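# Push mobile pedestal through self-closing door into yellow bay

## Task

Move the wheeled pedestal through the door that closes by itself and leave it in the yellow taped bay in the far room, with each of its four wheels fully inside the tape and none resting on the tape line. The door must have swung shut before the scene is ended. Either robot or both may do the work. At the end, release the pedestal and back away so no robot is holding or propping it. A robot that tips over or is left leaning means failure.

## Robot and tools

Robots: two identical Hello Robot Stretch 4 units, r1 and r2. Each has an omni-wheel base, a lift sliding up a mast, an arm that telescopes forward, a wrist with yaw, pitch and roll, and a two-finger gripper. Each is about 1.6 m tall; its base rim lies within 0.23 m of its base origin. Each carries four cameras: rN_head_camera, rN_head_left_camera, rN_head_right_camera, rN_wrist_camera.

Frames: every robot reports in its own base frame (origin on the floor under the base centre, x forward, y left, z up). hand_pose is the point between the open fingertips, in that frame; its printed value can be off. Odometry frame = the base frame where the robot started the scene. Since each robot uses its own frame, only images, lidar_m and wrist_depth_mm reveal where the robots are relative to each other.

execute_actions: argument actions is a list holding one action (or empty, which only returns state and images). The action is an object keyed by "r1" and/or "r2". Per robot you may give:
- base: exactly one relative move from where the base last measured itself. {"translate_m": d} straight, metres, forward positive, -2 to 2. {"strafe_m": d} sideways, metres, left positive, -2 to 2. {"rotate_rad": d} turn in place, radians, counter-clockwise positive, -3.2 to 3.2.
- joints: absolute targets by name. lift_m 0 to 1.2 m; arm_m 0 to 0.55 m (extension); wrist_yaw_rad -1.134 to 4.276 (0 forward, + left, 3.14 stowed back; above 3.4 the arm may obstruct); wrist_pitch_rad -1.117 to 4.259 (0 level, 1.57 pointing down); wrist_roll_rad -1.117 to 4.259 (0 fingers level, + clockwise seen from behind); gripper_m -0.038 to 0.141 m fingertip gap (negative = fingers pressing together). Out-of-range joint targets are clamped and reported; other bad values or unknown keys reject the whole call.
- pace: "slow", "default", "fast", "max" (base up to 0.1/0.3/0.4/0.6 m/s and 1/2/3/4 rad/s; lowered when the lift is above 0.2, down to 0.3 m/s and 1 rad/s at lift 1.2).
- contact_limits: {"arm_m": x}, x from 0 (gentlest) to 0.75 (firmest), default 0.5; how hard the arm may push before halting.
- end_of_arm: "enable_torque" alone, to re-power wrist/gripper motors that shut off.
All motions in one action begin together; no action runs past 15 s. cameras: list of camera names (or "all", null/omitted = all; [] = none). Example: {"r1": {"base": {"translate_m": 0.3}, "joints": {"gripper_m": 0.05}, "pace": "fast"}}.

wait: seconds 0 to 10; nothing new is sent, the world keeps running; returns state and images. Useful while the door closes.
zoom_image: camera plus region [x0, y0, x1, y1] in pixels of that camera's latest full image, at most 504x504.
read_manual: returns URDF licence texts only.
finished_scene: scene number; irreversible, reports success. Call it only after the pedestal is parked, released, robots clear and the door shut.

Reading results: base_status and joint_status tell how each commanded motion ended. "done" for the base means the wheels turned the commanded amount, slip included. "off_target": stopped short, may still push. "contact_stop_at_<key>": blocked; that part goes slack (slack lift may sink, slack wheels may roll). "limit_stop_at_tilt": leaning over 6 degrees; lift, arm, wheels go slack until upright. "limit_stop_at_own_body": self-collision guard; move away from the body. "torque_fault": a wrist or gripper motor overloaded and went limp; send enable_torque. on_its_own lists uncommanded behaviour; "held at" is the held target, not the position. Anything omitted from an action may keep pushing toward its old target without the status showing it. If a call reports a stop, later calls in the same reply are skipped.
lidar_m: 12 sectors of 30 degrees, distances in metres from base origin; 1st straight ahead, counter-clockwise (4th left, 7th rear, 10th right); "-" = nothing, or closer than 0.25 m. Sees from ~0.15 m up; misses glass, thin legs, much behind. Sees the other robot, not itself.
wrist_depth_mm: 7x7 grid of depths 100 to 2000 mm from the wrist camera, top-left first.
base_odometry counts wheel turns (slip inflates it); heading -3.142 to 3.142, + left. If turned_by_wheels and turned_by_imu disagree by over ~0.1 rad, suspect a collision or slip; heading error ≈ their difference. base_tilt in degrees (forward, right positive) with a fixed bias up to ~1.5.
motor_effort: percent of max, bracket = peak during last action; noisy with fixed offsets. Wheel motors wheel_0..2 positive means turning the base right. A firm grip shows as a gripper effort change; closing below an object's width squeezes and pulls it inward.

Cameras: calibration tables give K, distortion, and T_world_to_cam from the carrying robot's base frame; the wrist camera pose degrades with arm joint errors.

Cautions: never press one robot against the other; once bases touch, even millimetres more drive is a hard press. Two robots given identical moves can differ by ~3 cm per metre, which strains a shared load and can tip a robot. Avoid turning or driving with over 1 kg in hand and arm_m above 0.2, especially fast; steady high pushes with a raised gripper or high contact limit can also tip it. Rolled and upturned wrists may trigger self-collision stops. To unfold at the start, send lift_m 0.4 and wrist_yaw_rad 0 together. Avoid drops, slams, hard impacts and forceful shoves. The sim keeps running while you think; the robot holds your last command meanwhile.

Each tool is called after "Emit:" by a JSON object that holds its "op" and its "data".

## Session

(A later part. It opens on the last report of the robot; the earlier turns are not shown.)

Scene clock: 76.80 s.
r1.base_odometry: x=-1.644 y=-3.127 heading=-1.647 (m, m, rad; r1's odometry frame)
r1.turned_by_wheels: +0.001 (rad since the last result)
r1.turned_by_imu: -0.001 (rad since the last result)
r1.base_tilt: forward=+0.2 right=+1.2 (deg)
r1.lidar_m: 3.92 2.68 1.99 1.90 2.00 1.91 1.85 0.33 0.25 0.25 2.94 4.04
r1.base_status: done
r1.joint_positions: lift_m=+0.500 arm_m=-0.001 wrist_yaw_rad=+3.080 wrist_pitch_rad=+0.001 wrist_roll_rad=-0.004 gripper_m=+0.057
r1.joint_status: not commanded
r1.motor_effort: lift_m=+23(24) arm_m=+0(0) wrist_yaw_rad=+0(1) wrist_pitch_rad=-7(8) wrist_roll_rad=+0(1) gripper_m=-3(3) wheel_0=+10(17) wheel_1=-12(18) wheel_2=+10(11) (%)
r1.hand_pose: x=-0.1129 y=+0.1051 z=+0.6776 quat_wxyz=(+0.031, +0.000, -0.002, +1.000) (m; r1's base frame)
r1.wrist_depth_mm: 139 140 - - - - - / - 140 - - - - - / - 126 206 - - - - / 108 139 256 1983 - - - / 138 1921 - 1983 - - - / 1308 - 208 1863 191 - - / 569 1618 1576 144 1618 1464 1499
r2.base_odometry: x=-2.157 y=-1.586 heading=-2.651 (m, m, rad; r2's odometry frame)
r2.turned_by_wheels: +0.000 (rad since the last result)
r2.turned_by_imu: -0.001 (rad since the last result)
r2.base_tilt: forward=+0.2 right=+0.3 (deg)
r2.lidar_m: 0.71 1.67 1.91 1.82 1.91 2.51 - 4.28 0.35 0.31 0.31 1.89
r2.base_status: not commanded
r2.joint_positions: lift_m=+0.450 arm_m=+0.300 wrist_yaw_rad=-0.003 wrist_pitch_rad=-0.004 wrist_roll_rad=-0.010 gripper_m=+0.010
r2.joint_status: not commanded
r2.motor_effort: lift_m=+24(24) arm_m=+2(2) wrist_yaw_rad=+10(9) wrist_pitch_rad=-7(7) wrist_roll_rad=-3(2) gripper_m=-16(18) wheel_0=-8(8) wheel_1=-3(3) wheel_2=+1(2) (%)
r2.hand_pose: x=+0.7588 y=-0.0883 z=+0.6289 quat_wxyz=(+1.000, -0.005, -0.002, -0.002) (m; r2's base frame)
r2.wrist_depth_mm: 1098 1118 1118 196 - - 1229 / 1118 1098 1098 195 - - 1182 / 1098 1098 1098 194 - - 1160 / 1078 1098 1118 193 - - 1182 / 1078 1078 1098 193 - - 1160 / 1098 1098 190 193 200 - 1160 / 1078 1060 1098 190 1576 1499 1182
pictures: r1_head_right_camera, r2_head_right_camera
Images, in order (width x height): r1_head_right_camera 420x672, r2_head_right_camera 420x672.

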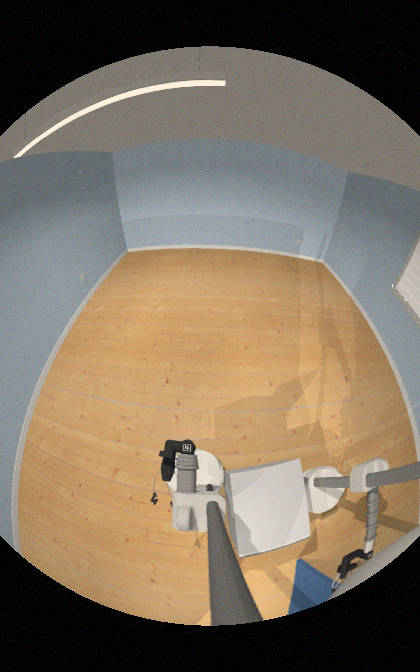

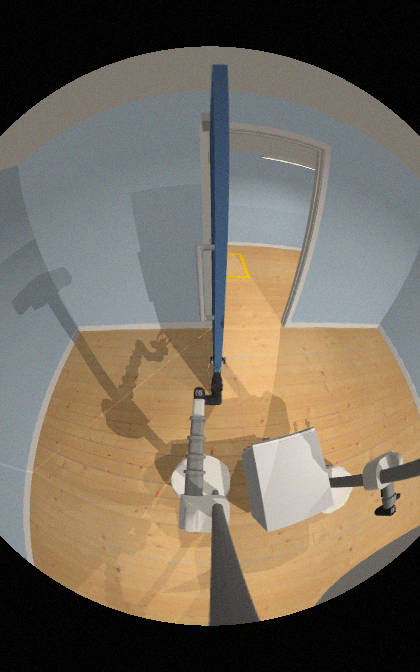

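Emit:
{"op": "execute_actions", "data": {"actions": [{"r1": {"base": {"translate_m": 0.55}, "pace": "fast"}}], "cameras": []}}

Emit:
{"op": "execute_actions", "data": {"actions": [{"r1": {"base": {"rotate_rad": -3.14}, "pace": "fast"}}], "cameras": ["r1_head_camera", "r1_head_left_camera"]}}

Scene clock: 85.53 s.
r1.base_odometry: x=-1.685 y=-3.675 heading=-1.646 (m, m, rad; r1's odometry frame)
r1.turned_by_wheels: +0.000 (rad since the last result)
r1.turned_by_imu: -0.001 (rad since the last result)
r1.base_tilt: forward=+0.2 right=+1.2 (deg)
r1.lidar_m: 3.36 2.66 1.99 1.90 1.99 2.48 0.91 0.53 0.69 2.81 2.93 3.48
r1.base_status: done
r1.joint_positions: lift_m=+0.500 arm_m=-0.001 wrist_yaw_rad=+3.080 wrist_pitch_rad=+0.001 wrist_roll_rad=-0.004 gripper_m=+0.057
r1.joint_status: not commanded
r1.motor_effort: lift_m=+24(24) arm_m=+0(0) wrist_yaw_rad=+1(2) wrist_pitch_rad=-8(8) wrist_roll_rad=-2(1) gripper_m=-6(3) wheel_0=+3(17) wheel_1=+4(12) wheel_2=-3(20) (%)
r1.hand_pose: x=-0.1129 y=+0.1051 z=+0.6776 quat_wxyz=(+0.031, +0.000, -0.002, +1.000) (m; r1's base frame)
r1.wrist_depth_mm: 139 141 - - - - - / - 139 - - - - - / - 126 206 - - - - / 108 140 258 - - - - / 138 1863 - - - - - / 891 904 208 - 191 - - / 591 661 1537 145 1576 1430 1537
r2.base_odometry: x=-2.157 y=-1.586 heading=-2.651 (m, m, rad; r2's odometry frame)
r2.turned_by_wheels: +0.000 (rad since the last result)
r2.turned_by_imu: -0.002 (rad since the last result)
r2.base_tilt: forward=+0.2 right=+0.2 (deg)
r2.lidar_m: 0.72 1.66 1.93 1.82 1.88 2.51 - 1.20 0.35 0.30 0.32 1.91
r2.base_status: not commanded
r2.joint_positions: lift_m=+0.450 arm_m=+0.300 wrist_yaw_rad=-0.003 wrist_pitch_rad=-0.004 wrist_roll_rad=-0.010 gripper_m=+0.010
r2.joint_status: not commanded
r2.motor_effort: lift_m=+24(24) arm_m=+2(2) wrist_yaw_rad=+9(10) wrist_pitch_rad=-7(6) wrist_roll_rad=-2(3) gripper_m=-17(17) wheel_0=-8(8) wheel_1=-3(3) wheel_2=+1(2) (%)
r2.hand_pose: x=+0.7588 y=-0.0883 z=+0.6289 quat_wxyz=(+1.000, -0.005, -0.002, -0.002) (m; r2's base frame)
r2.wrist_depth_mm: 1098 1098 1138 196 - - 1182 / 1118 1078 1138 195 - - 1160 / 1098 1098 1098 194 - - 1182 / 1078 1078 1098 193 - - 1182 / 1118 1098 1118 193 - - 1160 / 1078 1098 189 192 200 - 1138 / 1078 1098 1098 190 1537 1499 1205
pictures: none
No camera images: the call's "cameras" was empty. Leave "cameras" out to get every camera's image.

Scene clock: 87.87 s.
r1.base_odometry: x=-1.686 y=-3.675 heading=+1.498 (m, m, rad; r1's odometry frame)
r1.turned_by_wheels: -3.139 (rad since the last result)
r1.turned_by_imu: -3.145 (rad since the last result)
r1.base_tilt: forward=+0.1 right=+1.2 (deg)
r1.lidar_m: 0.98 0.53 0.68 2.80 2.90 3.47 3.42 2.71 2.01 1.91 1.99 2.51
r1.base_status: done
r1.joint_positions: lift_m=+0.500 arm_m=-0.001 wrist_yaw_rad=+3.079 wrist_pitch_rad=+0.001 wrist_roll_rad=-0.004 gripper_m=+0.057
r1.joint_status: not commanded
r1.motor_effort: lift_m=+20(24) arm_m=+0(0) wrist_yaw_rad=+2(3) wrist_pitch_rad=-8(8) wrist_roll_rad=-2(0) gripper_m=-4(1) wheel_0=+5(8) wheel_1=+4(19) wheel_2=+3(13) (%)
r1.hand_pose: x=-0.1129 y=+0.1052 z=+0.6779 quat_wxyz=(+0.031, +0.000, -0.002, +1.000) (m; r1's base frame)
r1.wrist_depth_mm: 139 140 - - - - - / - 140 - - - - - / - 126 207 - - - - / 108 139 257 - - - - / 138 - - - - - - / - - 208 - 192 - - / 1808 1708 1576 144 1618 1464 1537
r2.base_odometry: x=-2.157 y=-1.586 heading=-2.651 (m, m, rad; r2's odometry frame)
r2.turned_by_wheels: +0.000 (rad since the last result)
r2.turned_by_imu: -0.001 (rad since the last result)
r2.base_tilt: forward=+0.3 right=+0.3 (deg)
r2.lidar_m: 0.73 1.68 1.92 1.83 1.89 2.49 - 1.21 0.35 0.30 0.32 1.91
r2.base_status: not commanded
r2.joint_positions: lift_m=+0.450 arm_m=+0.300 wrist_yaw_rad=-0.003 wrist_pitch_rad=-0.004 wrist_roll_rad=-0.010 gripper_m=+0.010
r2.joint_status: not commanded
r2.motor_effort: lift_m=+24(24) arm_m=+2(2) wrist_yaw_rad=+10(10) wrist_pitch_rad=-7(7) wrist_roll_rad=-3(3) gripper_m=-17(18) wheel_0=-9(8) wheel_1=-3(3) wheel_2=+2(1) (%)
r2.hand_pose: x=+0.7588 y=-0.0883 z=+0.6289 quat_wxyz=(+1.000, -0.005, -0.002, -0.002) (m; r2's base frame)
r2.wrist_depth_mm: 1098 1118 1118 196 - - 1229 / 1060 1118 1098 195 - - 1182 / 1078 1078 1078 195 - - 1182 / 1078 1098 1098 194 - - 1160 / 1078 1078 1098 193 - - 1182 / 1078 1098 189 192 200 - 1160 / 1098 1078 1078 190 1537 1464 1205
pictures: r1_head_camera, r1_head_left_camera
Images, in order (width x height): r1_head_camera 420x560, r1_head_left_camera 420x672.

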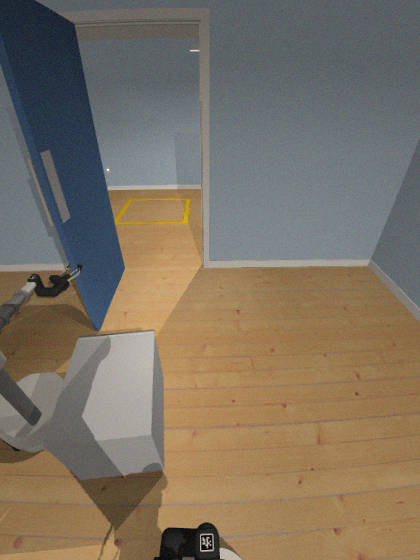

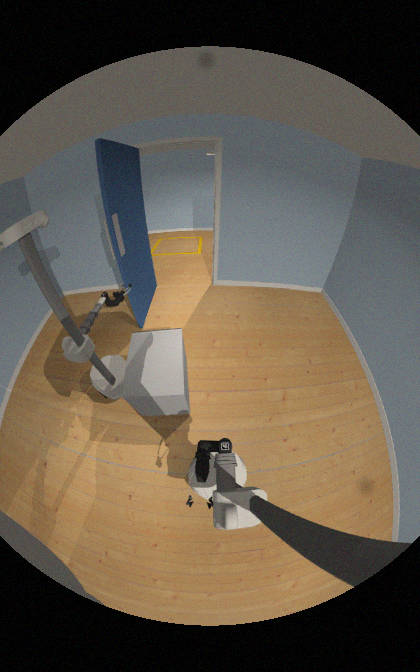

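Emit:
{"op": "execute_actions", "data": {"actions": [{"r1": {"base": {"strafe_m": 0.44}, "pace": "fast"}}], "cameras": []}}

Emit:
{"op": "execute_actions", "data": {"actions": [{"r1": {"base": {"rotate_rad": -0.06}, "pace": "default"}}], "cameras": []}}

Emit:
{"op": "execute_actions", "data": {"actions": [{"r1": {"base": {"translate_m": 0.6}, "pace": "slow"}}], "cameras": ["r1_head_camera", "r1_head_left_camera"]}}

Scene clock: 96.73 s.
r1.base_odometry: x=-2.124 y=-3.643 heading=+1.498 (m, m, rad; r1's odometry frame)
r1.turned_by_wheels: +0.000 (rad since the last result)
r1.turned_by_imu: +0.001 (rad since the last result)
r1.base_tilt: forward=+0.2 right=+1.1 (deg)
r1.lidar_m: 0.46 0.48 0.86 2.37 2.45 3.42 3.42 3.34 2.45 2.37 2.45 0.51
r1.base_status: done
r1.joint_positions: lift_m=+0.500 arm_m=-0.001 wrist_yaw_rad=+3.079 wrist_pitch_rad=+0.001 wrist_roll_rad=-0.004 gripper_m=+0.057
r1.joint_status: not commanded
r1.motor_effort: lift_m=+20(20) arm_m=+0(0) wrist_yaw_rad=+1(2) wrist_pitch_rad=-8(8) wrist_roll_rad=-1(2) gripper_m=-6(1) wheel_0=+1(14) wheel_1=+1(16) wheel_2=+0(2) (%)
r1.hand_pose: x=-0.1129 y=+0.1052 z=+0.6779 quat_wxyz=(+0.031, +0.000, -0.002, +1.000) (m; r1's base frame)
r1.wrist_depth_mm: 139 141 - - - - - / - 140 - - - - - / - 127 206 - - - - / 108 139 258 - - - - / 138 - - - - - - / - - 208 - 192 - - / 1756 1708 1537 144 1618 1430 1537
r2.base_odometry: x=-2.157 y=-1.586 heading=-2.651 (m, m, rad; r2's odometry frame)
r2.turned_by_wheels: +0.000 (rad since the last result)
r2.turned_by_imu: -0.001 (rad since the last result)
r2.base_tilt: forward=+0.1 right=+0.3 (deg)
r2.lidar_m: 0.71 1.69 1.93 1.82 1.90 2.51 - 0.74 0.35 0.30 0.31 1.91
r2.base_status: not commanded
r2.joint_positions: lift_m=+0.450 arm_m=+0.300 wrist_yaw_rad=-0.003 wrist_pitch_rad=-0.004 wrist_roll_rad=-0.010 gripper_m=+0.010
r2.joint_status: not commanded
r2.motor_effort: lift_m=+24(24) arm_m=+2(2) wrist_yaw_rad=+10(9) wrist_pitch_rad=-7(7) wrist_roll_rad=-3(3) gripper_m=-17(17) wheel_0=-9(8) wheel_1=-3(3) wheel_2=+1(2) (%)
r2.hand_pose: x=+0.7588 y=-0.0883 z=+0.6289 quat_wxyz=(+1.000, -0.005, -0.002, -0.002) (m; r2's base frame)
r2.wrist_depth_mm: 1118 1098 1138 196 - - 1182 / 1098 1118 1138 195 - - 1205 / 1098 1118 1098 195 - - 1182 / 1098 1078 1098 193 - - 1160 / 1098 1078 1118 193 - - 1160 / 1078 1098 189 191 200 - 1160 / 1078 1060 1098 191 1576 1464 1182
pictures: none
No camera images: the call's "cameras" was empty. Leave "cameras" out to get every camera's image.

Scene clock: 97.37 s.
r1.base_odometry: x=-2.124 y=-3.643 heading=+1.439 (m, m, rad; r1's odometry frame)
r1.turned_by_wheels: -0.059 (rad since the last result)
r1.turned_by_imu: -0.059 (rad since the last result)
r1.base_tilt: forward=+0.2 right=+1.2 (deg)
r1.lidar_m: 0.47 0.46 0.78 2.37 2.40 3.23 3.41 3.47 2.51 2.34 2.41 0.53
r1.base_status: done
r1.joint_positions: lift_m=+0.500 arm_m=-0.001 wrist_yaw_rad=+3.079 wrist_pitch_rad=+0.001 wrist_roll_rad=-0.004 gripper_m=+0.057
r1.joint_status: not commanded
r1.motor_effort: lift_m=+20(20) arm_m=+0(0) wrist_yaw_rad=+1(1) wrist_pitch_rad=-8(8) wrist_roll_rad=-2(2) gripper_m=-3(0) wheel_0=+4(7) wheel_1=+6(10) wheel_2=+5(9) (%)
r1.hand_pose: x=-0.1129 y=+0.1052 z=+0.6779 quat_wxyz=(+0.031, +0.000, -0.002, +1.000) (m; r1's base frame)
r1.wrist_depth_mm: 139 141 - - - - - / - 140 - - - - - / - 126 207 - - - - / 108 139 258 - - - - / 138 - - - - - - / - - 208 - 192 - - / 1756 1708 1576 144 1576 1464 1537
r2.base_odometry: x=-2.157 y=-1.586 heading=-2.651 (m, m, rad; r2's odometry frame)
r2.turned_by_wheels: +0.000 (rad since the last result)
r2.turned_by_imu: +0.000 (rad since the last result)
r2.base_tilt: forward=+0.2 right=+0.3 (deg)
r2.lidar_m: 0.72 1.69 1.94 1.83 1.89 2.49 - 0.73 0.33 0.30 0.31 1.90
r2.base_status: not commanded
r2.joint_positions: lift_m=+0.450 arm_m=+0.300 wrist_yaw_rad=-0.003 wrist_pitch_rad=-0.004 wrist_roll_rad=-0.010 gripper_m=+0.010
r2.joint_status: not commanded
r2.motor_effort: lift_m=+24(24) arm_m=+2(2) wrist_yaw_rad=+9(10) wrist_pitch_rad=-7(7) wrist_roll_rad=-3(3) gripper_m=-18(18) wheel_0=-8(8) wheel_1=-3(3) wheel_2=+1(1) (%)
r2.hand_pose: x=+0.7588 y=-0.0883 z=+0.6289 quat_wxyz=(+1.000, -0.005, -0.002, -0.002) (m; r2's base frame)
r2.wrist_depth_mm: 1118 1118 1118 196 - - 1229 / 1098 1098 1118 196 - - 1160 / 1078 1098 1118 195 - - 1160 / 1060 1098 1098 194 - - 1205 / 1078 1138 1098 193 - - 1138 / 1078 1078 190 192 199 - 1160 / 1078 1078 1098 190 1499 1464 1182
pictures: none
No camera images: the call's "cameras" was empty. Leave "cameras" out to get every camera's image.

Scene clock: 104.67 s.
r1.base_odometry: x=-2.046 y=-3.049 heading=+1.440 (m, m, rad; r1's odometry frame)
r1.turned_by_wheels: +0.001 (rad since the last result)
r1.turned_by_imu: +0.000 (rad since the last result)
r1.base_tilt: forward=+0.2 right=+1.1 (deg)
r1.lidar_m: 0.25 0.25 0.28 0.38 2.47 3.28 4.08 3.49 2.44 2.32 2.38 0.25
r1.base_status: done
r1.joint_positions: lift_m=+0.500 arm_m=-0.001 wrist_yaw_rad=+3.080 wrist_pitch_rad=+0.001 wrist_roll_rad=-0.004 gripper_m=+0.057
r1.joint_status: not commanded
r1.motor_effort: lift_m=+20(20) arm_m=+0(0) wrist_yaw_rad=+2(2) wrist_pitch_rad=-8(8) wrist_roll_rad=-1(0) gripper_m=-1(4) wheel_0=+12(17) wheel_1=+11(18) wheel_2=-14(22) (%)
r1.hand_pose: x=-0.1129 y=+0.1051 z=+0.6779 quat_wxyz=(+0.031, +0.000, -0.002, +1.000) (m; r1's base frame)
r1.wrist_depth_mm: 139 141 - - - - - / - 140 - - - - - / - 127 206 - - - - / 108 139 257 - - - - / 138 - - - - - - / - - 208 - 192 - - / 1708 1661 1537 144 1576 1430 1499
r2.base_odometry: x=-2.157 y=-1.586 heading=-2.651 (m, m, rad; r2's odometry frame)
r2.turned_by_wheels: +0.000 (rad since the last result)
r2.turned_by_imu: -0.002 (rad since the last result)
r2.base_tilt: forward=+0.2 right=+0.3 (deg)
r2.lidar_m: 0.69 1.68 1.91 1.81 1.88 2.50 - 4.28 0.39 0.26 0.28 0.37
r2.base_status: not commanded
r2.joint_positions: lift_m=+0.450 arm_m=+0.300 wrist_yaw_rad=-0.003 wrist_pitch_rad=-0.004 wrist_roll_rad=-0.010 gripper_m=+0.010
r2.joint_status: not commanded
r2.motor_effort: lift_m=+24(24) arm_m=+2(2) wrist_yaw_rad=+10(10) wrist_pitch_rad=-7(7) wrist_roll_rad=-2(3) gripper_m=-17(17) wheel_0=-8(8) wheel_1=-3(3) wheel_2=+2(1) (%)
r2.hand_pose: x=+0.7588 y=-0.0883 z=+0.6289 quat_wxyz=(+1.000, -0.005, -0.002, -0.002) (m; r2's base frame)
r2.wrist_depth_mm: 1098 1118 1118 196 - - 1229 / 1098 1078 1118 196 - - 1182 / 1098 1078 1118 195 - - 1182 / 1098 1098 1118 193 - - 1182 / 1060 1078 1098 193 - - 1138 / 1078 1078 189 193 200 - 1160 / 1098 1098 1118 190 1537 1499 1205
pictures: r1_head_camera, r1_head_left_camera
Images, in order (width x height): r1_head_camera 420x560, r1_head_left_camera 420x672.

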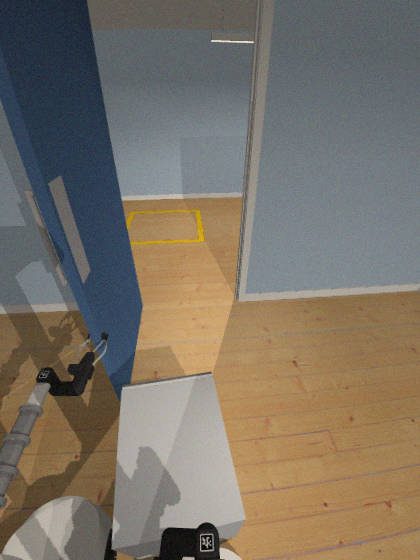

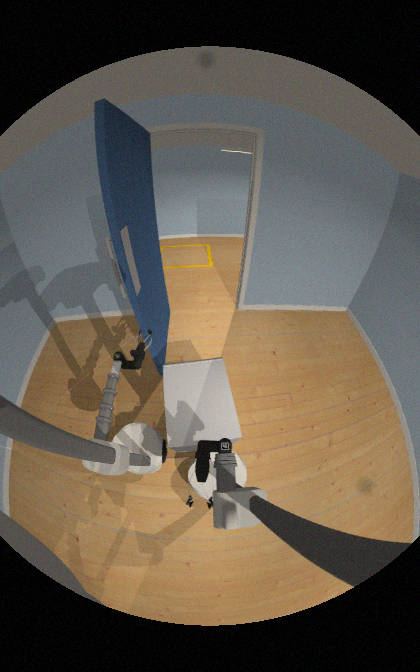

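Emit:
{"op": "execute_actions", "data": {"actions": [{"r1": {"base": {"translate_m": 0.4}, "pace": "slow"}}], "cameras": ["r1_head_camera", "r1_head_left_camera"]}}

Scene clock: 119.30 s.
r1.base_odometry: x=-1.994 y=-2.653 heading=+1.441 (m, m, rad; r1's odometry frame)
r1.turned_by_wheels: +0.001 (rad since the last result)
r1.turned_by_imu: -0.002 (rad since the last result)
r1.base_tilt: forward=+0.1 right=+1.2 (deg)
r1.lidar_m: 0.25 0.25 0.26 0.42 0.40 3.35 - 3.47 2.45 2.30 2.13 1.49
r1.base_status: done
r1.joint_positions: lift_m=+0.500 arm_m=-0.001 wrist_yaw_rad=+3.080 wrist_pitch_rad=+0.001 wrist_roll_rad=-0.004 gripper_m=+0.057
r1.joint_status: not commanded
r1.motor_effort: lift_m=+20(20) arm_m=+0(0) wrist_yaw_rad=+2(1) wrist_pitch_rad=-8(8) wrist_roll_rad=-1(1) gripper_m=-3(5) wheel_0=+11(16) wheel_1=+12(16) wheel_2=-13(21) (%)
r1.hand_pose: x=-0.1129 y=+0.1051 z=+0.6779 quat_wxyz=(+0.031, +0.000, -0.002, +1.000) (m; r1's base frame)
r1.wrist_depth_mm: 139 141 - - - - - / - 139 - - - - - / - 127 206 - - - - / 108 139 258 - - - 466 / 138 - - - - - 500 / - - 208 - 192 - - / 1808 1708 1537 144 1618 1464 1430
r2.base_odometry: x=-2.157 y=-1.586 heading=-2.651 (m, m, rad; r2's odometry frame)
r2.turned_by_wheels: +0.000 (rad since the last result)
r2.turned_by_imu: -0.002 (rad since the last result)
r2.base_tilt: forward=+0.1 right=+0.2 (deg)
r2.lidar_m: 0.70 1.67 1.92 1.82 1.89 2.52 - 4.28 3.04 0.41 0.41 0.41
r2.base_status: not commanded
r2.joint_positions: lift_m=+0.450 arm_m=+0.300 wrist_yaw_rad=-0.003 wrist_pitch_rad=-0.004 wrist_roll_rad=-0.010 gripper_m=+0.010
r2.joint_status: not commanded
r2.motor_effort: lift_m=+24(24) arm_m=+2(2) wrist_yaw_rad=+9(9) wrist_pitch_rad=-7(7) wrist_roll_rad=-3(3) gripper_m=-18(15) wheel_0=-8(8) wheel_1=-3(3) wheel_2=+2(2) (%)
r2.hand_pose: x=+0.7588 y=-0.0883 z=+0.6289 quat_wxyz=(+1.000, -0.005, -0.002, -0.002) (m; r2's base frame)
r2.wrist_depth_mm: 1098 1098 1118 195 - - 1229 / 1118 1118 1138 195 - - 1160 / 1098 1098 1098 195 - - 1160 / 1078 1118 1078 193 - - 1182 / 1078 1098 1078 193 - - 1160 / 1060 1078 189 191 200 - 1160 / 1078 1078 1118 190 1499 402 445
pictures: r1_head_camera, r1_head_left_camera
Images, in order (width x height): r1_head_camera 420x560, r1_head_left_camera 420x672.

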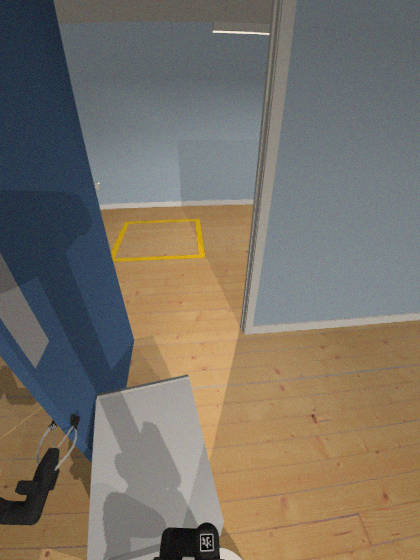

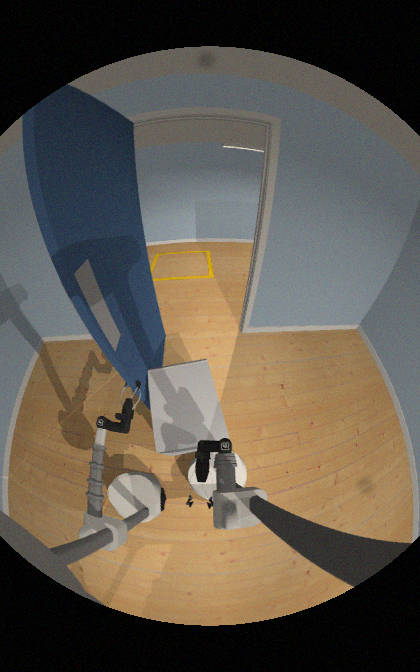

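Emit:
{"op": "execute_actions", "data": {"actions": []}}

Scene clock: 122.90 s.
r1.base_odometry: x=-1.994 y=-2.653 heading=+1.441 (m, m, rad; r1's odometry frame)
r1.turned_by_wheels: +0.000 (rad since the last result)
r1.turned_by_imu: +0.000 (rad since the last result)
r1.base_tilt: forward=+0.1 right=+1.2 (deg)
r1.lidar_m: 0.25 0.25 0.25 0.44 0.41 3.34 - 3.47 2.44 2.31 2.15 1.48
r1.base_status: done
r1.joint_positions: lift_m=+0.500 arm_m=-0.001 wrist_yaw_rad=+3.080 wrist_pitch_rad=+0.001 wrist_roll_rad=-0.004 gripper_m=+0.057
r1.joint_status: not commanded
r1.motor_effort: lift_m=+20(20) arm_m=+0(0) wrist_yaw_rad=+1(1) wrist_pitch_rad=-8(8) wrist_roll_rad=-2(1) gripper_m=-5(5) wheel_0=+11(16) wheel_1=+12(16) wheel_2=-13(21) (%)
r1.hand_pose: x=-0.1129 y=+0.1051 z=+0.6779 quat_wxyz=(+0.031, +0.000, -0.002, +1.000) (m; r1's base frame)
r1.wrist_depth_mm: 139 140 - - - - - / - 140 - - - - - / - 126 207 - - - - / 108 139 257 - - - 466 / 138 - - - - - 500 / - - 208 - 192 - - / 1708 1708 1537 144 1537 1464 1397
r2.base_odometry: x=-2.157 y=-1.586 heading=-2.651 (m, m, rad; r2's odometry frame)
r2.turned_by_wheels: +0.000 (rad since the last result)
r2.turned_by_imu: -0.001 (rad since the last result)
r2.base_tilt: forward=+0.3 right=+0.2 (deg)
r2.lidar_m: 0.70 1.69 1.92 1.83 1.90 2.52 - 4.27 3.06 0.42 0.40 0.42
r2.base_status: not commanded
r2.joint_positions: lift_m=+0.450 arm_m=+0.300 wrist_yaw_rad=-0.003 wrist_pitch_rad=-0.004 wrist_roll_rad=-0.010 gripper_m=+0.010
r2.joint_status: not commanded
r2.motor_effort: lift_m=+24(24) arm_m=+2(2) wrist_yaw_rad=+10(9) wrist_pitch_rad=-7(7) wrist_roll_rad=-3(3) gripper_m=-17(15) wheel_0=-9(8) wheel_1=-3(3) wheel_2=+1(2) (%)
r2.hand_pose: x=+0.7588 y=-0.0883 z=+0.6289 quat_wxyz=(+1.000, -0.005, -0.002, -0.002) (m; r2's base frame)
r2.wrist_depth_mm: 1098 1118 1138 196 - - 1205 / 1098 1098 1138 195 - - 1182 / 1078 1098 1098 194 - - 1160 / 1098 1098 1098 193 - - 1182 / 1098 1078 1098 193 - - 1160 / 1078 1078 189 192 200 - 1160 / 1078 1078 1098 190 1499 407 449
pictures: r1_head_camera, r1_head_left_camera, r1_head_right_camera, r1_wrist_camera, r2_head_camera, r2_head_left_camera, r2_head_right_camera, r2_wrist_camera
camera_calibration (this result's frames):
r1_wrist_camera: T_world_to_cam=[[0.0582259, 0.997473, -0.0407204, -0.0677076], [-0.0128551, -0.0400371, -0.999115, 0.738085], [-0.998221, 0.0586978, 0.0104914, 0.0982409], [0, 0, 0, 1]] pos_world=[0.111497, 0.0913207, 0.733644]
r2_wrist_camera: T_world_to_cam=[[-0.0254991, -0.998845, 0.0407145, -0.106601], [0.0274874, -0.0414129, -0.998764, 0.660392], [0.999297, -0.0243485, 0.0285117, -0.551651], [0, 0, 0, 1]] pos_world=[0.530392, -0.0925612, 0.679645]
Images, in order (width x height): r1_head_camera 420x560, r1_head_left_camera 420x672, r1_head_right_camera 420x672, r1_wrist_camera 616x392, r2_head_camera 420x560, r2_head_left_camera 420x672, r2_head_right_camera 420x672, r2_wrist_camera 616x392.

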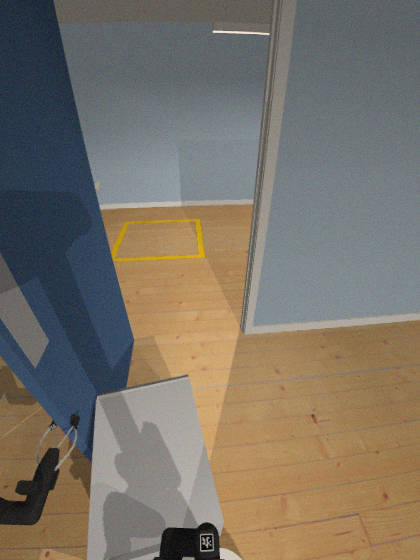

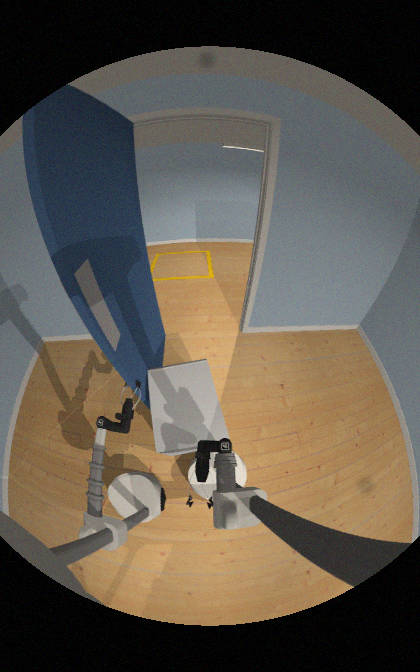

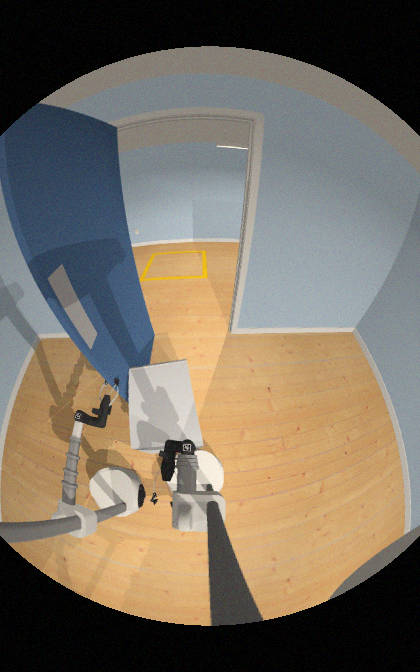

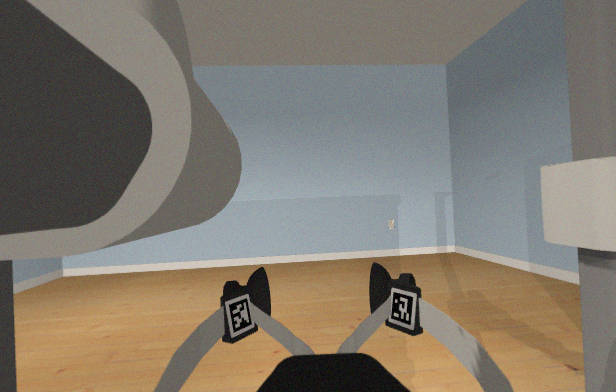

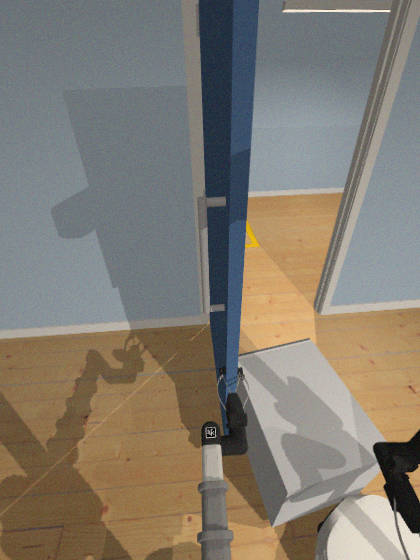

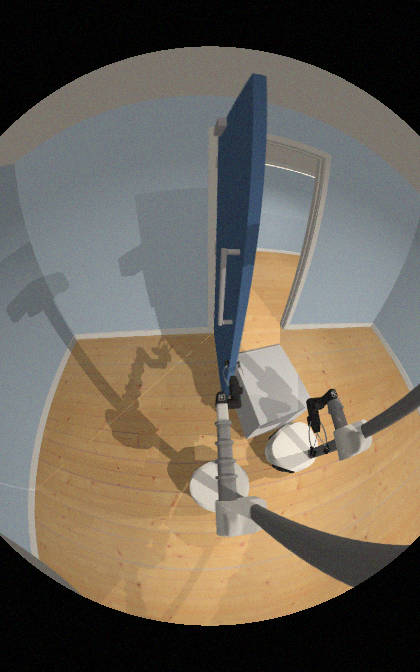

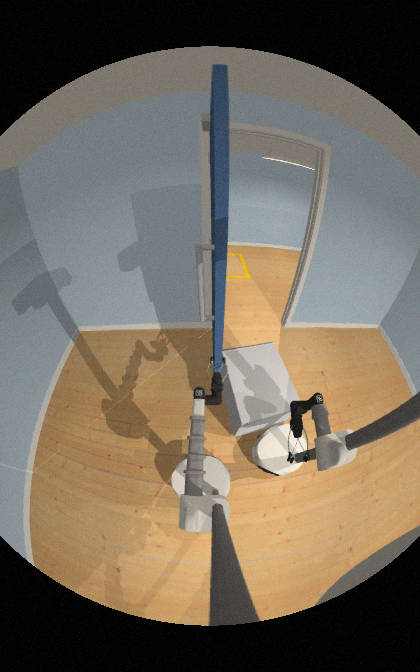

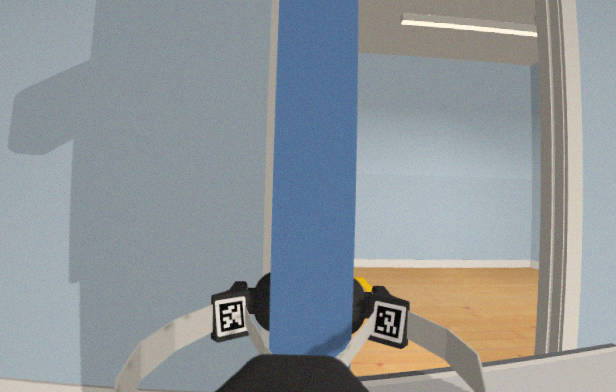

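Emit:
{"op": "execute_actions", "data": {"actions": [{"r1": {"base": {"rotate_rad": 0.6}}}], "cameras": []}}

Emit:
{"op": "execute_actions", "data": {"actions": [{"r1": {"base": {"translate_m": 0.28}, "pace": "slow"}}], "cameras": ["r1_head_right_camera", "r2_head_camera", "r2_head_right_camera"]}}

Scene clock: 141.07 s.
r1.base_odometry: x=-1.994 y=-2.653 heading=+2.039 (m, m, rad; r1's odometry frame)
r1.turned_by_wheels: +0.599 (rad since the last result)
r1.turned_by_imu: +0.599 (rad since the last result)
r1.base_tilt: forward=+0.2 right=+1.2 (deg)
r1.lidar_m: 0.25 0.28 0.42 0.42 3.54 4.34 3.24 2.38 2.33 1.98 1.46 0.25
r1.base_status: done
r1.joint_positions: lift_m=+0.500 arm_m=-0.001 wrist_yaw_rad=+3.080 wrist_pitch_rad=+0.001 wrist_roll_rad=-0.004 gripper_m=+0.057
r1.joint_status: not commanded
r1.motor_effort: lift_m=+20(20) arm_m=+0(0) wrist_yaw_rad=+1(1) wrist_pitch_rad=-7(7) wrist_roll_rad=+1(1) gripper_m=-5(2) wheel_0=-3(11) wheel_1=-5(12) wheel_2=-5(19) (%)
r1.hand_pose: x=-0.1129 y=+0.1051 z=+0.6779 quat_wxyz=(+0.031, +0.000, -0.002, +1.000) (m; r1's base frame)
r1.wrist_depth_mm: 139 141 - - - - - / - 140 - - - - - / - 126 207 - - - - / 108 139 259 - - - - / 138 - - - - - - / - - 207 - 192 - - / 1756 1661 1576 144 1618 1430 1537
r2.base_odometry: x=-2.157 y=-1.586 heading=-2.651 (m, m, rad; r2's odometry frame)
r2.turned_by_wheels: +0.000 (rad since the last result)
r2.turned_by_imu: -0.001 (rad since the last result)
r2.base_tilt: forward=+0.1 right=+0.3 (deg)
r2.lidar_m: 0.71 1.70 1.93 1.83 1.89 2.51 - 4.29 3.06 0.45 0.40 0.45
r2.base_status: not commanded
r2.joint_positions: lift_m=+0.450 arm_m=+0.300 wrist_yaw_rad=-0.003 wrist_pitch_rad=-0.004 wrist_roll_rad=-0.010 gripper_m=+0.010
r2.joint_status: not commanded
r2.motor_effort: lift_m=+24(24) arm_m=+2(2) wrist_yaw_rad=+10(9) wrist_pitch_rad=-7(7) wrist_roll_rad=-3(3) gripper_m=-15(17) wheel_0=-8(8) wheel_1=-3(3) wheel_2=+1(2) (%)
r2.hand_pose: x=+0.7588 y=-0.0883 z=+0.6289 quat_wxyz=(+1.000, -0.005, -0.002, -0.002) (m; r2's base frame)
r2.wrist_depth_mm: 1098 1098 1098 196 - - 1205 / 1078 1118 1078 195 - - 1160 / 1078 1078 1098 193 - - 1182 / 1098 1098 1118 193 - - 1138 / 1078 1098 1098 193 - - 1182 / 1078 1098 190 193 200 - 1160 / 1060 1098 1078 191 1576 407 442
pictures: none
No camera images: the call's "cameras" was empty. Leave "cameras" out to get every camera's image.

Scene clock: 145.13 s.
r1.base_odometry: x=-2.121 y=-2.404 heading=+2.039 (m, m, rad; r1's odometry frame)
r1.turned_by_wheels: +0.000 (rad since the last result)
r1.turned_by_imu: -0.002 (rad since the last result)
r1.base_tilt: forward=+0.2 right=+1.1 (deg)
r1.lidar_m: 0.25 0.28 0.31 0.42 0.42 4.59 3.47 2.55 2.46 1.65 0.26 0.25
r1.base_status: done
r1.joint_positions: lift_m=+0.500 arm_m=-0.001 wrist_yaw_rad=+3.080 wrist_pitch_rad=+0.001 wrist_roll_rad=-0.004 gripper_m=+0.057
r1.joint_status: not commanded
r1.motor_effort: lift_m=+20(20) arm_m=+0(0) wrist_yaw_rad=+1(1) wrist_pitch_rad=-8(7) wrist_roll_rad=+0(1) gripper_m=-4(2) wheel_0=+8(10) wheel_1=+8(13) wheel_2=-16(25) (%)
r1.hand_pose: x=-0.1129 y=+0.1051 z=+0.6779 quat_wxyz=(+0.031, +0.000, -0.002, +1.000) (m; r1's base frame)
r1.wrist_depth_mm: 139 141 - - - - - / - 140 - - - - - / - 126 206 - - - - / 108 139 258 - - - - / 138 - - - - - - / - - 208 - 191 - - / 1808 1661 1576 144 1576 1430 1499
r2.base_odometry: x=-2.156 y=-1.586 heading=-2.651 (m, m, rad; r2's odometry frame)
r2.turned_by_wheels: +0.000 (rad since the last result)
r2.turned_by_imu: -0.001 (rad since the last result)
r2.base_tilt: forward=+0.2 right=+0.2 (deg)
r2.lidar_m: 0.65 1.68 1.92 1.82 1.90 2.53 - 4.29 3.08 2.92 0.39 0.41
r2.base_status: not commanded
r2.joint_positions: lift_m=+0.450 arm_m=+0.300 wrist_yaw_rad=-0.003 wrist_pitch_rad=-0.004 wrist_roll_rad=-0.010 gripper_m=+0.010
r2.joint_status: not commanded
r2.motor_effort: lift_m=+24(24) arm_m=+2(2) wrist_yaw_rad=+9(10) wrist_pitch_rad=-6(7) wrist_roll_rad=-3(2) gripper_m=-17(18) wheel_0=-5(8) wheel_1=-1(3) wheel_2=+1(1) (%)
r2.hand_pose: x=+0.7588 y=-0.0882 z=+0.6290 quat_wxyz=(+1.000, -0.005, -0.002, -0.001) (m; r2's base frame)
r2.wrist_depth_mm: 1118 1118 1118 196 - - 1205 / 1098 1118 1138 196 - - 1182 / 1098 1118 1118 194 - - 1182 / 1098 1078 1118 194 - - 1205 / 1098 1098 1118 193 - - 1182 / 1098 1078 193 191 201 654 1118 / 1078 1078 1098 191 421 399 436
pictures: r1_head_right_camera, r2_head_camera, r2_head_right_camera
Images, in order (width x height): r1_head_right_camera 420x672, r2_head_camera 420x560, r2_head_right_camera 420x672.

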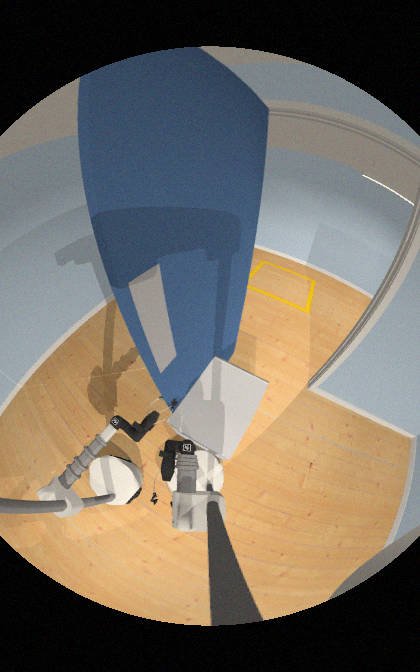

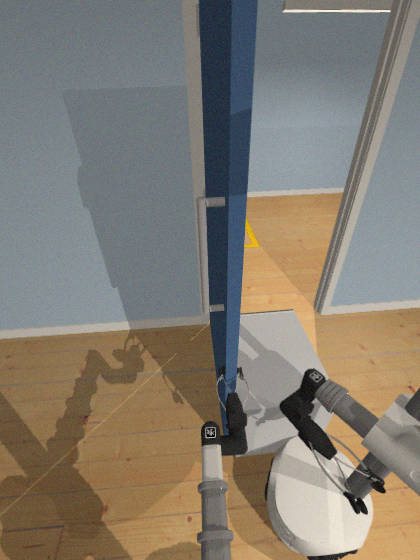

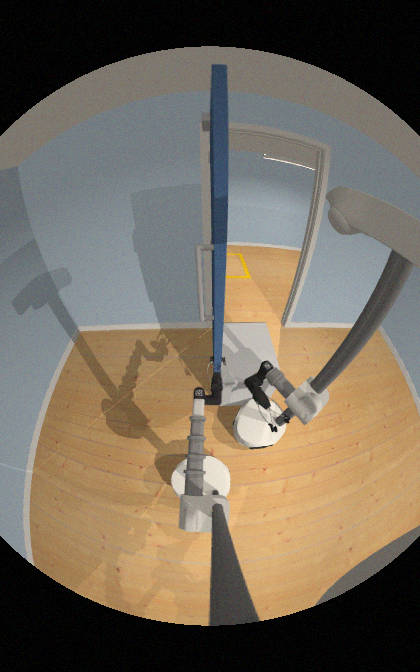

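Emit:
{"op": "execute_actions", "data": {"actions": [{"r1": {"base": {"rotate_rad": -0.54}}}], "cameras": ["r1_head_camera", "r1_head_left_camera", "r2_head_camera"]}}

Scene clock: 148.80 s.
r1.base_odometry: x=-2.121 y=-2.404 heading=+1.501 (m, m, rad; r1's odometry frame)
r1.turned_by_wheels: -0.538 (rad since the last result)
r1.turned_by_imu: -0.539 (rad since the last result)
r1.base_tilt: forward=+0.1 right=+1.1 (deg)
r1.lidar_m: 0.25 0.25 0.29 0.31 0.41 0.40 - 3.48 2.56 2.47 1.65 0.25
r1.base_status: done
r1.joint_positions: lift_m=+0.500 arm_m=-0.001 wrist_yaw_rad=+3.080 wrist_pitch_rad=+0.001 wrist_roll_rad=-0.004 gripper_m=+0.057
r1.joint_status: not commanded
r1.motor_effort: lift_m=+20(20) arm_m=+0(0) wrist_yaw_rad=+2(1) wrist_pitch_rad=-7(7) wrist_roll_rad=+0(0) gripper_m=-6(2) wheel_0=+14(15) wheel_1=+11(11) wheel_2=-3(14) (%)
r1.hand_pose: x=-0.1129 y=+0.1051 z=+0.6779 quat_wxyz=(+0.031, +0.000, -0.002, +1.000) (m; r1's base frame)
r1.wrist_depth_mm: 139 141 - - - - - / - 140 - - - - - / - 126 206 - - - - / 108 139 256 - - 591 477 / 138 - - - - - - / - - 208 - 191 - - / 1661 1756 1576 144 1499 609 1576
r2.base_odometry: x=-2.157 y=-1.586 heading=-2.651 (m, m, rad; r2's odometry frame)
r2.turned_by_wheels: +0.000 (rad since the last result)
r2.turned_by_imu: -0.001 (rad since the last result)
r2.base_tilt: forward=+0.3 right=+0.2 (deg)
r2.lidar_m: 0.64 1.68 1.92 1.83 1.91 2.54 - 4.27 3.05 2.90 0.41 0.40
r2.base_status: not commanded
r2.joint_positions: lift_m=+0.450 arm_m=+0.300 wrist_yaw_rad=-0.003 wrist_pitch_rad=-0.004 wrist_roll_rad=-0.010 gripper_m=+0.010
r2.joint_status: not commanded
r2.motor_effort: lift_m=+24(24) arm_m=+2(2) wrist_yaw_rad=+8(8) wrist_pitch_rad=-6(6) wrist_roll_rad=-3(3) gripper_m=-15(15) wheel_0=-5(5) wheel_1=-1(1) wheel_2=+1(1) (%)
r2.hand_pose: x=+0.7588 y=-0.0882 z=+0.6290 quat_wxyz=(+1.000, -0.005, -0.002, -0.001) (m; r2's base frame)
r2.wrist_depth_mm: 1118 1118 1138 196 - - 1229 / 1098 1118 1118 195 - - 1205 / 1098 1118 1118 194 - - 1182 / 1078 1098 1118 193 - - 1182 / 1078 1078 1118 193 - - 1138 / 1098 1078 192 191 200 654 1138 / 1078 1060 1078 191 415 399 439
pictures: r1_head_camera, r1_head_left_camera, r2_head_camera
Images, in order (width x height): r1_head_camera 420x560, r1_head_left_camera 420x672, r2_head_camera 420x560.

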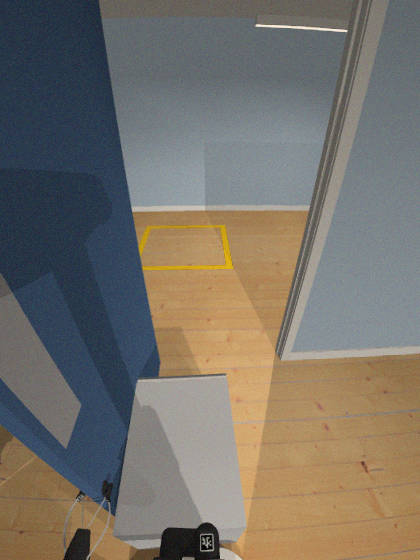

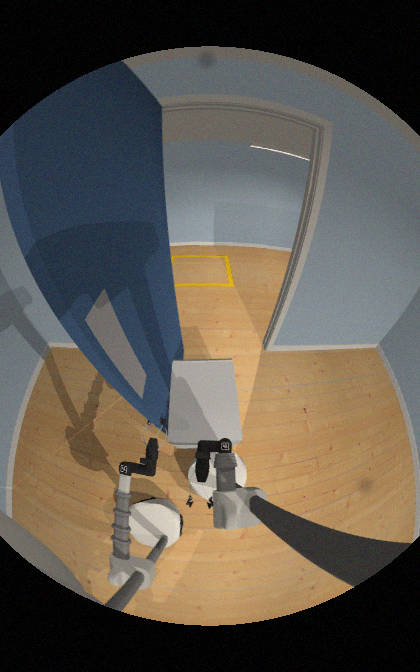

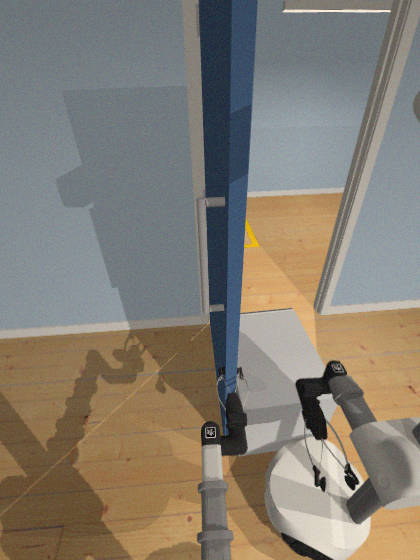

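Emit:
{"op": "execute_actions", "data": {"actions": [{"r1": {"base": {"translate_m": 0.45}, "pace": "slow"}}], "cameras": ["r1_head_camera", "r1_head_left_camera", "r2_head_camera"]}}

Scene clock: 157.67 s.
r1.base_odometry: x=-2.090 y=-1.956 heading=+1.502 (m, m, rad; r1's odometry frame)
r1.turned_by_wheels: +0.001 (rad since the last result)
r1.turned_by_imu: -0.003 (rad since the last result)
r1.base_tilt: forward=+0.2 right=+1.2 (deg)
r1.lidar_m: 0.25 0.25 0.28 0.27 0.29 0.45 - 3.48 2.55 2.46 1.05 0.25
r1.base_status: done
r1.joint_positions: lift_m=+0.500 arm_m=-0.001 wrist_yaw_rad=+3.080 wrist_pitch_rad=+0.001 wrist_roll_rad=-0.004 gripper_m=+0.057
r1.joint_status: not commanded
r1.motor_effort: lift_m=+20(20) arm_m=+0(0) wrist_yaw_rad=+1(1) wrist_pitch_rad=-8(7) wrist_roll_rad=-1(2) gripper_m=-4(4) wheel_0=+13(19) wheel_1=+13(17) wheel_2=-13(21) (%)
r1.hand_pose: x=-0.1129 y=+0.1051 z=+0.6779 quat_wxyz=(+0.031, +0.000, -0.002, +1.000) (m; r1's base frame)
r1.wrist_depth_mm: 139 141 - - - - 287 / - 140 - - - - 289 / - 126 206 - - - - / 108 139 259 - 1042 750 512 / 138 - - - - 480 512 / - - 209 - 191 415 312 / 1708 1661 1576 144 1098 1025 1366
r2.base_odometry: x=-2.157 y=-1.586 heading=-2.651 (m, m, rad; r2's odometry frame)
r2.turned_by_wheels: +0.000 (rad since the last result)
r2.turned_by_imu: -0.003 (rad since the last result)
r2.base_tilt: forward=+0.2 right=+0.3 (deg)
r2.lidar_m: 0.73 1.68 1.93 1.83 1.89 2.52 - 4.25 3.07 2.93 2.41 0.76
r2.base_status: not commanded
r2.joint_positions: lift_m=+0.450 arm_m=+0.300 wrist_yaw_rad=-0.003 wrist_pitch_rad=-0.004 wrist_roll_rad=-0.010 gripper_m=+0.010
r2.joint_status: not commanded
r2.motor_effort: lift_m=+24(24) arm_m=+2(2) wrist_yaw_rad=+8(8) wrist_pitch_rad=-5(5) wrist_roll_rad=-3(3) gripper_m=-17(16) wheel_0=-7(6) wheel_1=-1(1) wheel_2=+1(1) (%)
r2.hand_pose: x=+0.7588 y=-0.0882 z=+0.6290 quat_wxyz=(+1.000, -0.005, -0.002, -0.001) (m; r2's base frame)
r2.wrist_depth_mm: 1118 1118 1138 196 - - 1205 / 1098 1118 1118 195 - - 1182 / 1078 1078 1138 194 - - 418 / 1078 1098 1118 194 - 480 459 / 1098 1098 1098 192 - - 1182 / 1078 1098 192 192 200 668 654 / 1060 1098 1098 190 544 585 615
pictures: r1_head_camera, r1_head_left_camera, r2_head_camera
Images, in order (width x height): r1_head_camera 420x560, r1_head_left_camera 420x672, r2_head_camera 420x560.

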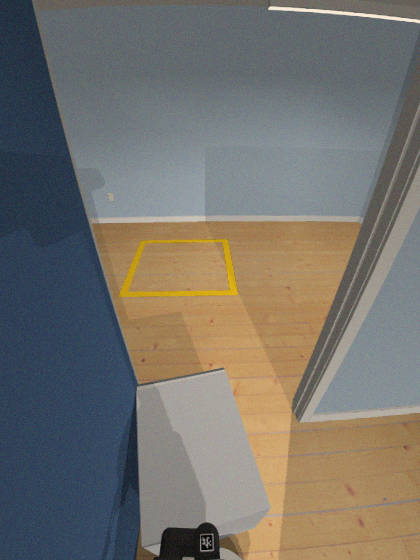

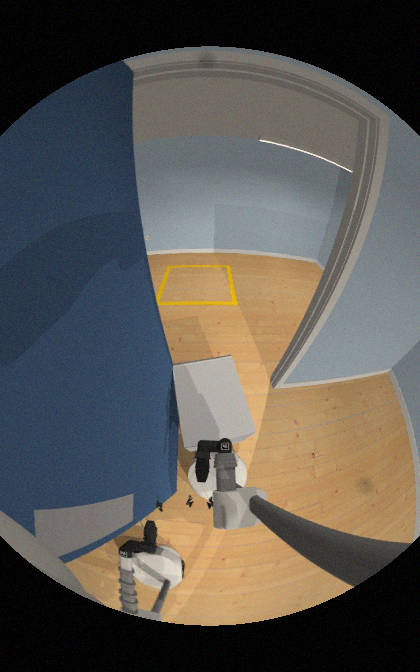

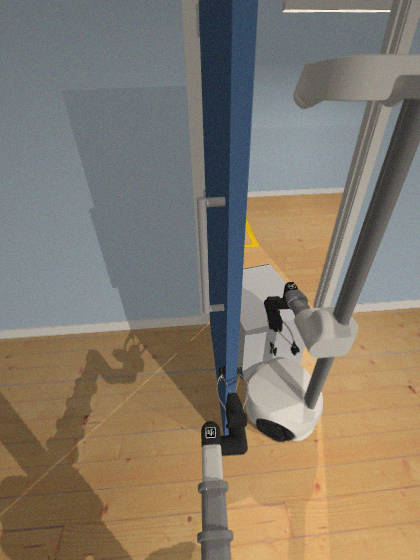

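Emit:
{"op": "execute_actions", "data": {"actions": [{"r1": {"base": {"translate_m": 0.5}}}], "cameras": ["r1_head_camera", "r1_head_left_camera"]}}

Scene clock: 169.97 s.
r1.base_odometry: x=-2.056 y=-1.458 heading=+1.503 (m, m, rad; r1's odometry frame)
r1.turned_by_wheels: +0.001 (rad since the last result)
r1.turned_by_imu: -0.003 (rad since the last result)
r1.base_tilt: forward=+0.2 right=+1.1 (deg)
r1.lidar_m: 0.25 0.25 0.26 0.26 0.30 0.40 1.28 3.49 2.58 0.96 0.58 0.25
r1.base_status: done
r1.joint_positions: lift_m=+0.500 arm_m=-0.001 wrist_yaw_rad=+3.080 wrist_pitch_rad=+0.001 wrist_roll_rad=-0.004 gripper_m=+0.057
r1.joint_status: not commanded
r1.motor_effort: lift_m=+20(20) arm_m=+0(0) wrist_yaw_rad=+1(1) wrist_pitch_rad=-8(8) wrist_roll_rad=-3(1) gripper_m=-4(2) wheel_0=+9(18) wheel_1=+10(16) wheel_2=-10(27) (%)
r1.hand_pose: x=-0.1129 y=+0.1051 z=+0.6779 quat_wxyz=(+0.031, +0.000, -0.002, +1.000) (m; r1's base frame)
r1.wrist_depth_mm: 139 141 - - 683 389 283 / - 140 - - 699 394 287 / - 126 207 - 715 397 290 / 108 140 257 - 741 404 293 / 138 - - - 750 410 294 / - - 208 - 192 392 297 / 1708 1756 1576 144 661 362 300
r2.base_odometry: x=-2.157 y=-1.586 heading=-2.651 (m, m, rad; r2's odometry frame)
r2.turned_by_wheels: +0.000 (rad since the last result)
r2.turned_by_imu: -0.002 (rad since the last result)
r2.base_tilt: forward=+0.2 right=+0.2 (deg)
r2.lidar_m: 0.72 1.68 1.92 1.82 1.88 2.52 - 4.29 3.09 2.90 2.40 1.24
r2.base_status: not commanded
r2.joint_positions: lift_m=+0.450 arm_m=+0.300 wrist_yaw_rad=-0.003 wrist_pitch_rad=-0.004 wrist_roll_rad=-0.010 gripper_m=+0.010
r2.joint_status: not commanded
r2.motor_effort: lift_m=+24(24) arm_m=+2(2) wrist_yaw_rad=+8(8) wrist_pitch_rad=-6(6) wrist_roll_rad=-2(2) gripper_m=-16(17) wheel_0=-7(7) wheel_1=-1(1) wheel_2=+1(1) (%)
r2.hand_pose: x=+0.7588 y=-0.0882 z=+0.6290 quat_wxyz=(+1.000, -0.005, -0.002, -0.001) (m; r2's base frame)
r2.wrist_depth_mm: 1078 1118 1138 195 - - 1229 / 1098 1098 1138 195 - - 1182 / 1098 1118 1098 194 - 691 1182 / 1078 1078 1118 193 1042 788 1229 / 1078 1118 1118 193 1464 - 1160 / 1098 1098 193 192 200 1160 1160 / 1078 1098 1118 191 1060 741 1182
pictures: r1_head_camera, r1_head_left_camera
Images, in order (width x height): r1_head_camera 420x560, r1_head_left_camera 420x672.

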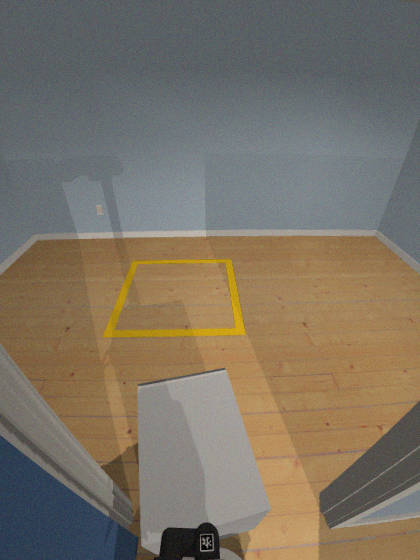

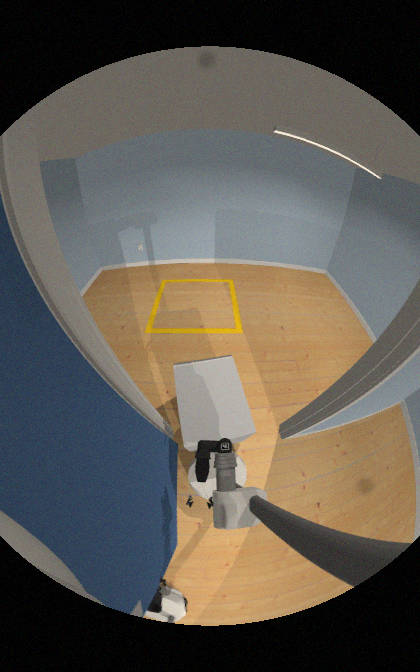

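Emit:
{"op": "execute_actions", "data": {"actions": [{"r1": {"base": {"translate_m": 0.7}}}], "cameras": ["r1_head_camera", "r1_head_left_camera"]}}

Scene clock: 175.67 s.
r1.base_odometry: x=-2.009 y=-0.760 heading=+1.504 (m, m, rad; r1's odometry frame)
r1.turned_by_wheels: +0.001 (rad since the last result)
r1.turned_by_imu: -0.004 (rad since the last result)
r1.base_tilt: forward=+0.1 right=+1.3 (deg)
r1.lidar_m: 0.25 0.25 0.25 1.21 0.44 0.48 1.18 3.60 0.65 1.31 2.57 0.25
r1.base_status: done
r1.joint_positions: lift_m=+0.500 arm_m=-0.001 wrist_yaw_rad=+3.080 wrist_pitch_rad=+0.001 wrist_roll_rad=-0.004 gripper_m=+0.057
r1.joint_status: not commanded
r1.motor_effort: lift_m=+20(20) arm_m=+0(0) wrist_yaw_rad=+1(1) wrist_pitch_rad=-8(7) wrist_roll_rad=-2(2) gripper_m=+0(1) wheel_0=+10(18) wheel_1=+10(17) wheel_2=-8(23) (%)
r1.hand_pose: x=-0.1129 y=+0.1051 z=+0.6779 quat_wxyz=(+0.031, +0.000, -0.002, +1.000) (m; r1's base frame)
r1.wrist_depth_mm: 139 140 - - 683 480 462 / - 140 - - 691 484 455 / - 126 207 - 707 492 459 / 108 140 257 - 723 484 459 / 138 - - - 732 488 449 / - - 208 - 191 480 449 / 1708 1708 1537 144 654 449 445
r2.base_odometry: x=-2.157 y=-1.586 heading=-2.651 (m, m, rad; r2's odometry frame)
r2.turned_by_wheels: +0.000 (rad since the last result)
r2.turned_by_imu: -0.002 (rad since the last result)
r2.base_tilt: forward=+0.1 right=+0.1 (deg)
r2.lidar_m: 0.69 1.69 1.91 1.83 1.88 2.50 - 4.29 3.08 2.92 2.39 1.90
r2.base_status: not commanded
r2.joint_positions: lift_m=+0.450 arm_m=+0.300 wrist_yaw_rad=-0.003 wrist_pitch_rad=-0.004 wrist_roll_rad=-0.010 gripper_m=+0.010
r2.joint_status: not commanded
r2.motor_effort: lift_m=+24(24) arm_m=+2(2) wrist_yaw_rad=+9(9) wrist_pitch_rad=-6(5) wrist_roll_rad=-3(3) gripper_m=-15(16) wheel_0=-6(7) wheel_1=-1(1) wheel_2=+0(0) (%)
r2.hand_pose: x=+0.7588 y=-0.0882 z=+0.6290 quat_wxyz=(+1.000, -0.005, -0.002, -0.001) (m; r2's base frame)
r2.wrist_depth_mm: 1118 1118 1118 196 - - 1182 / 1098 1098 1138 195 - - 1160 / 1078 1118 1118 194 - - 1182 / 1098 1098 1118 194 - - 1182 / 1078 1078 1118 192 - - 1160 / 1078 1078 193 191 201 - 1160 / 1098 1098 1098 191 1366 1499 1182
pictures: r1_head_camera, r1_head_left_camera
Images, in order (width x height): r1_head_camera 420x560, r1_head_left_camera 420x672.

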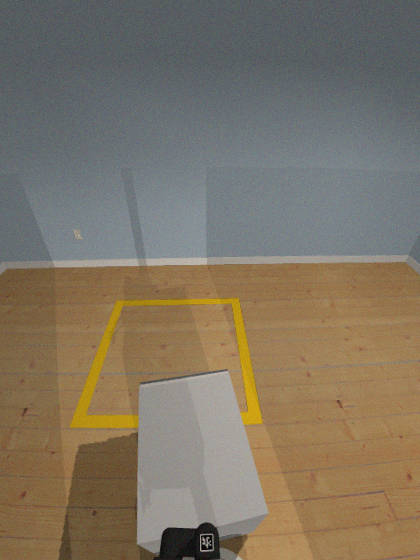

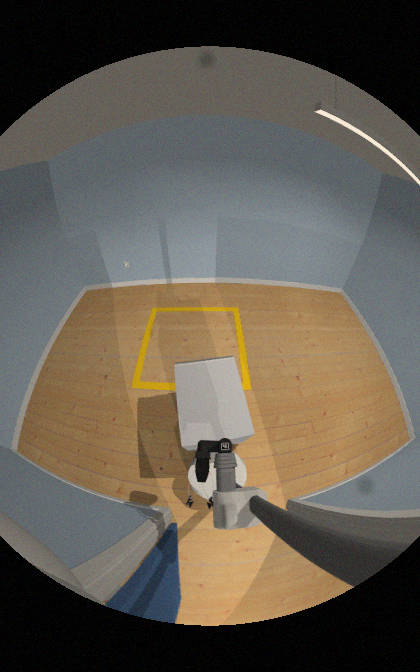

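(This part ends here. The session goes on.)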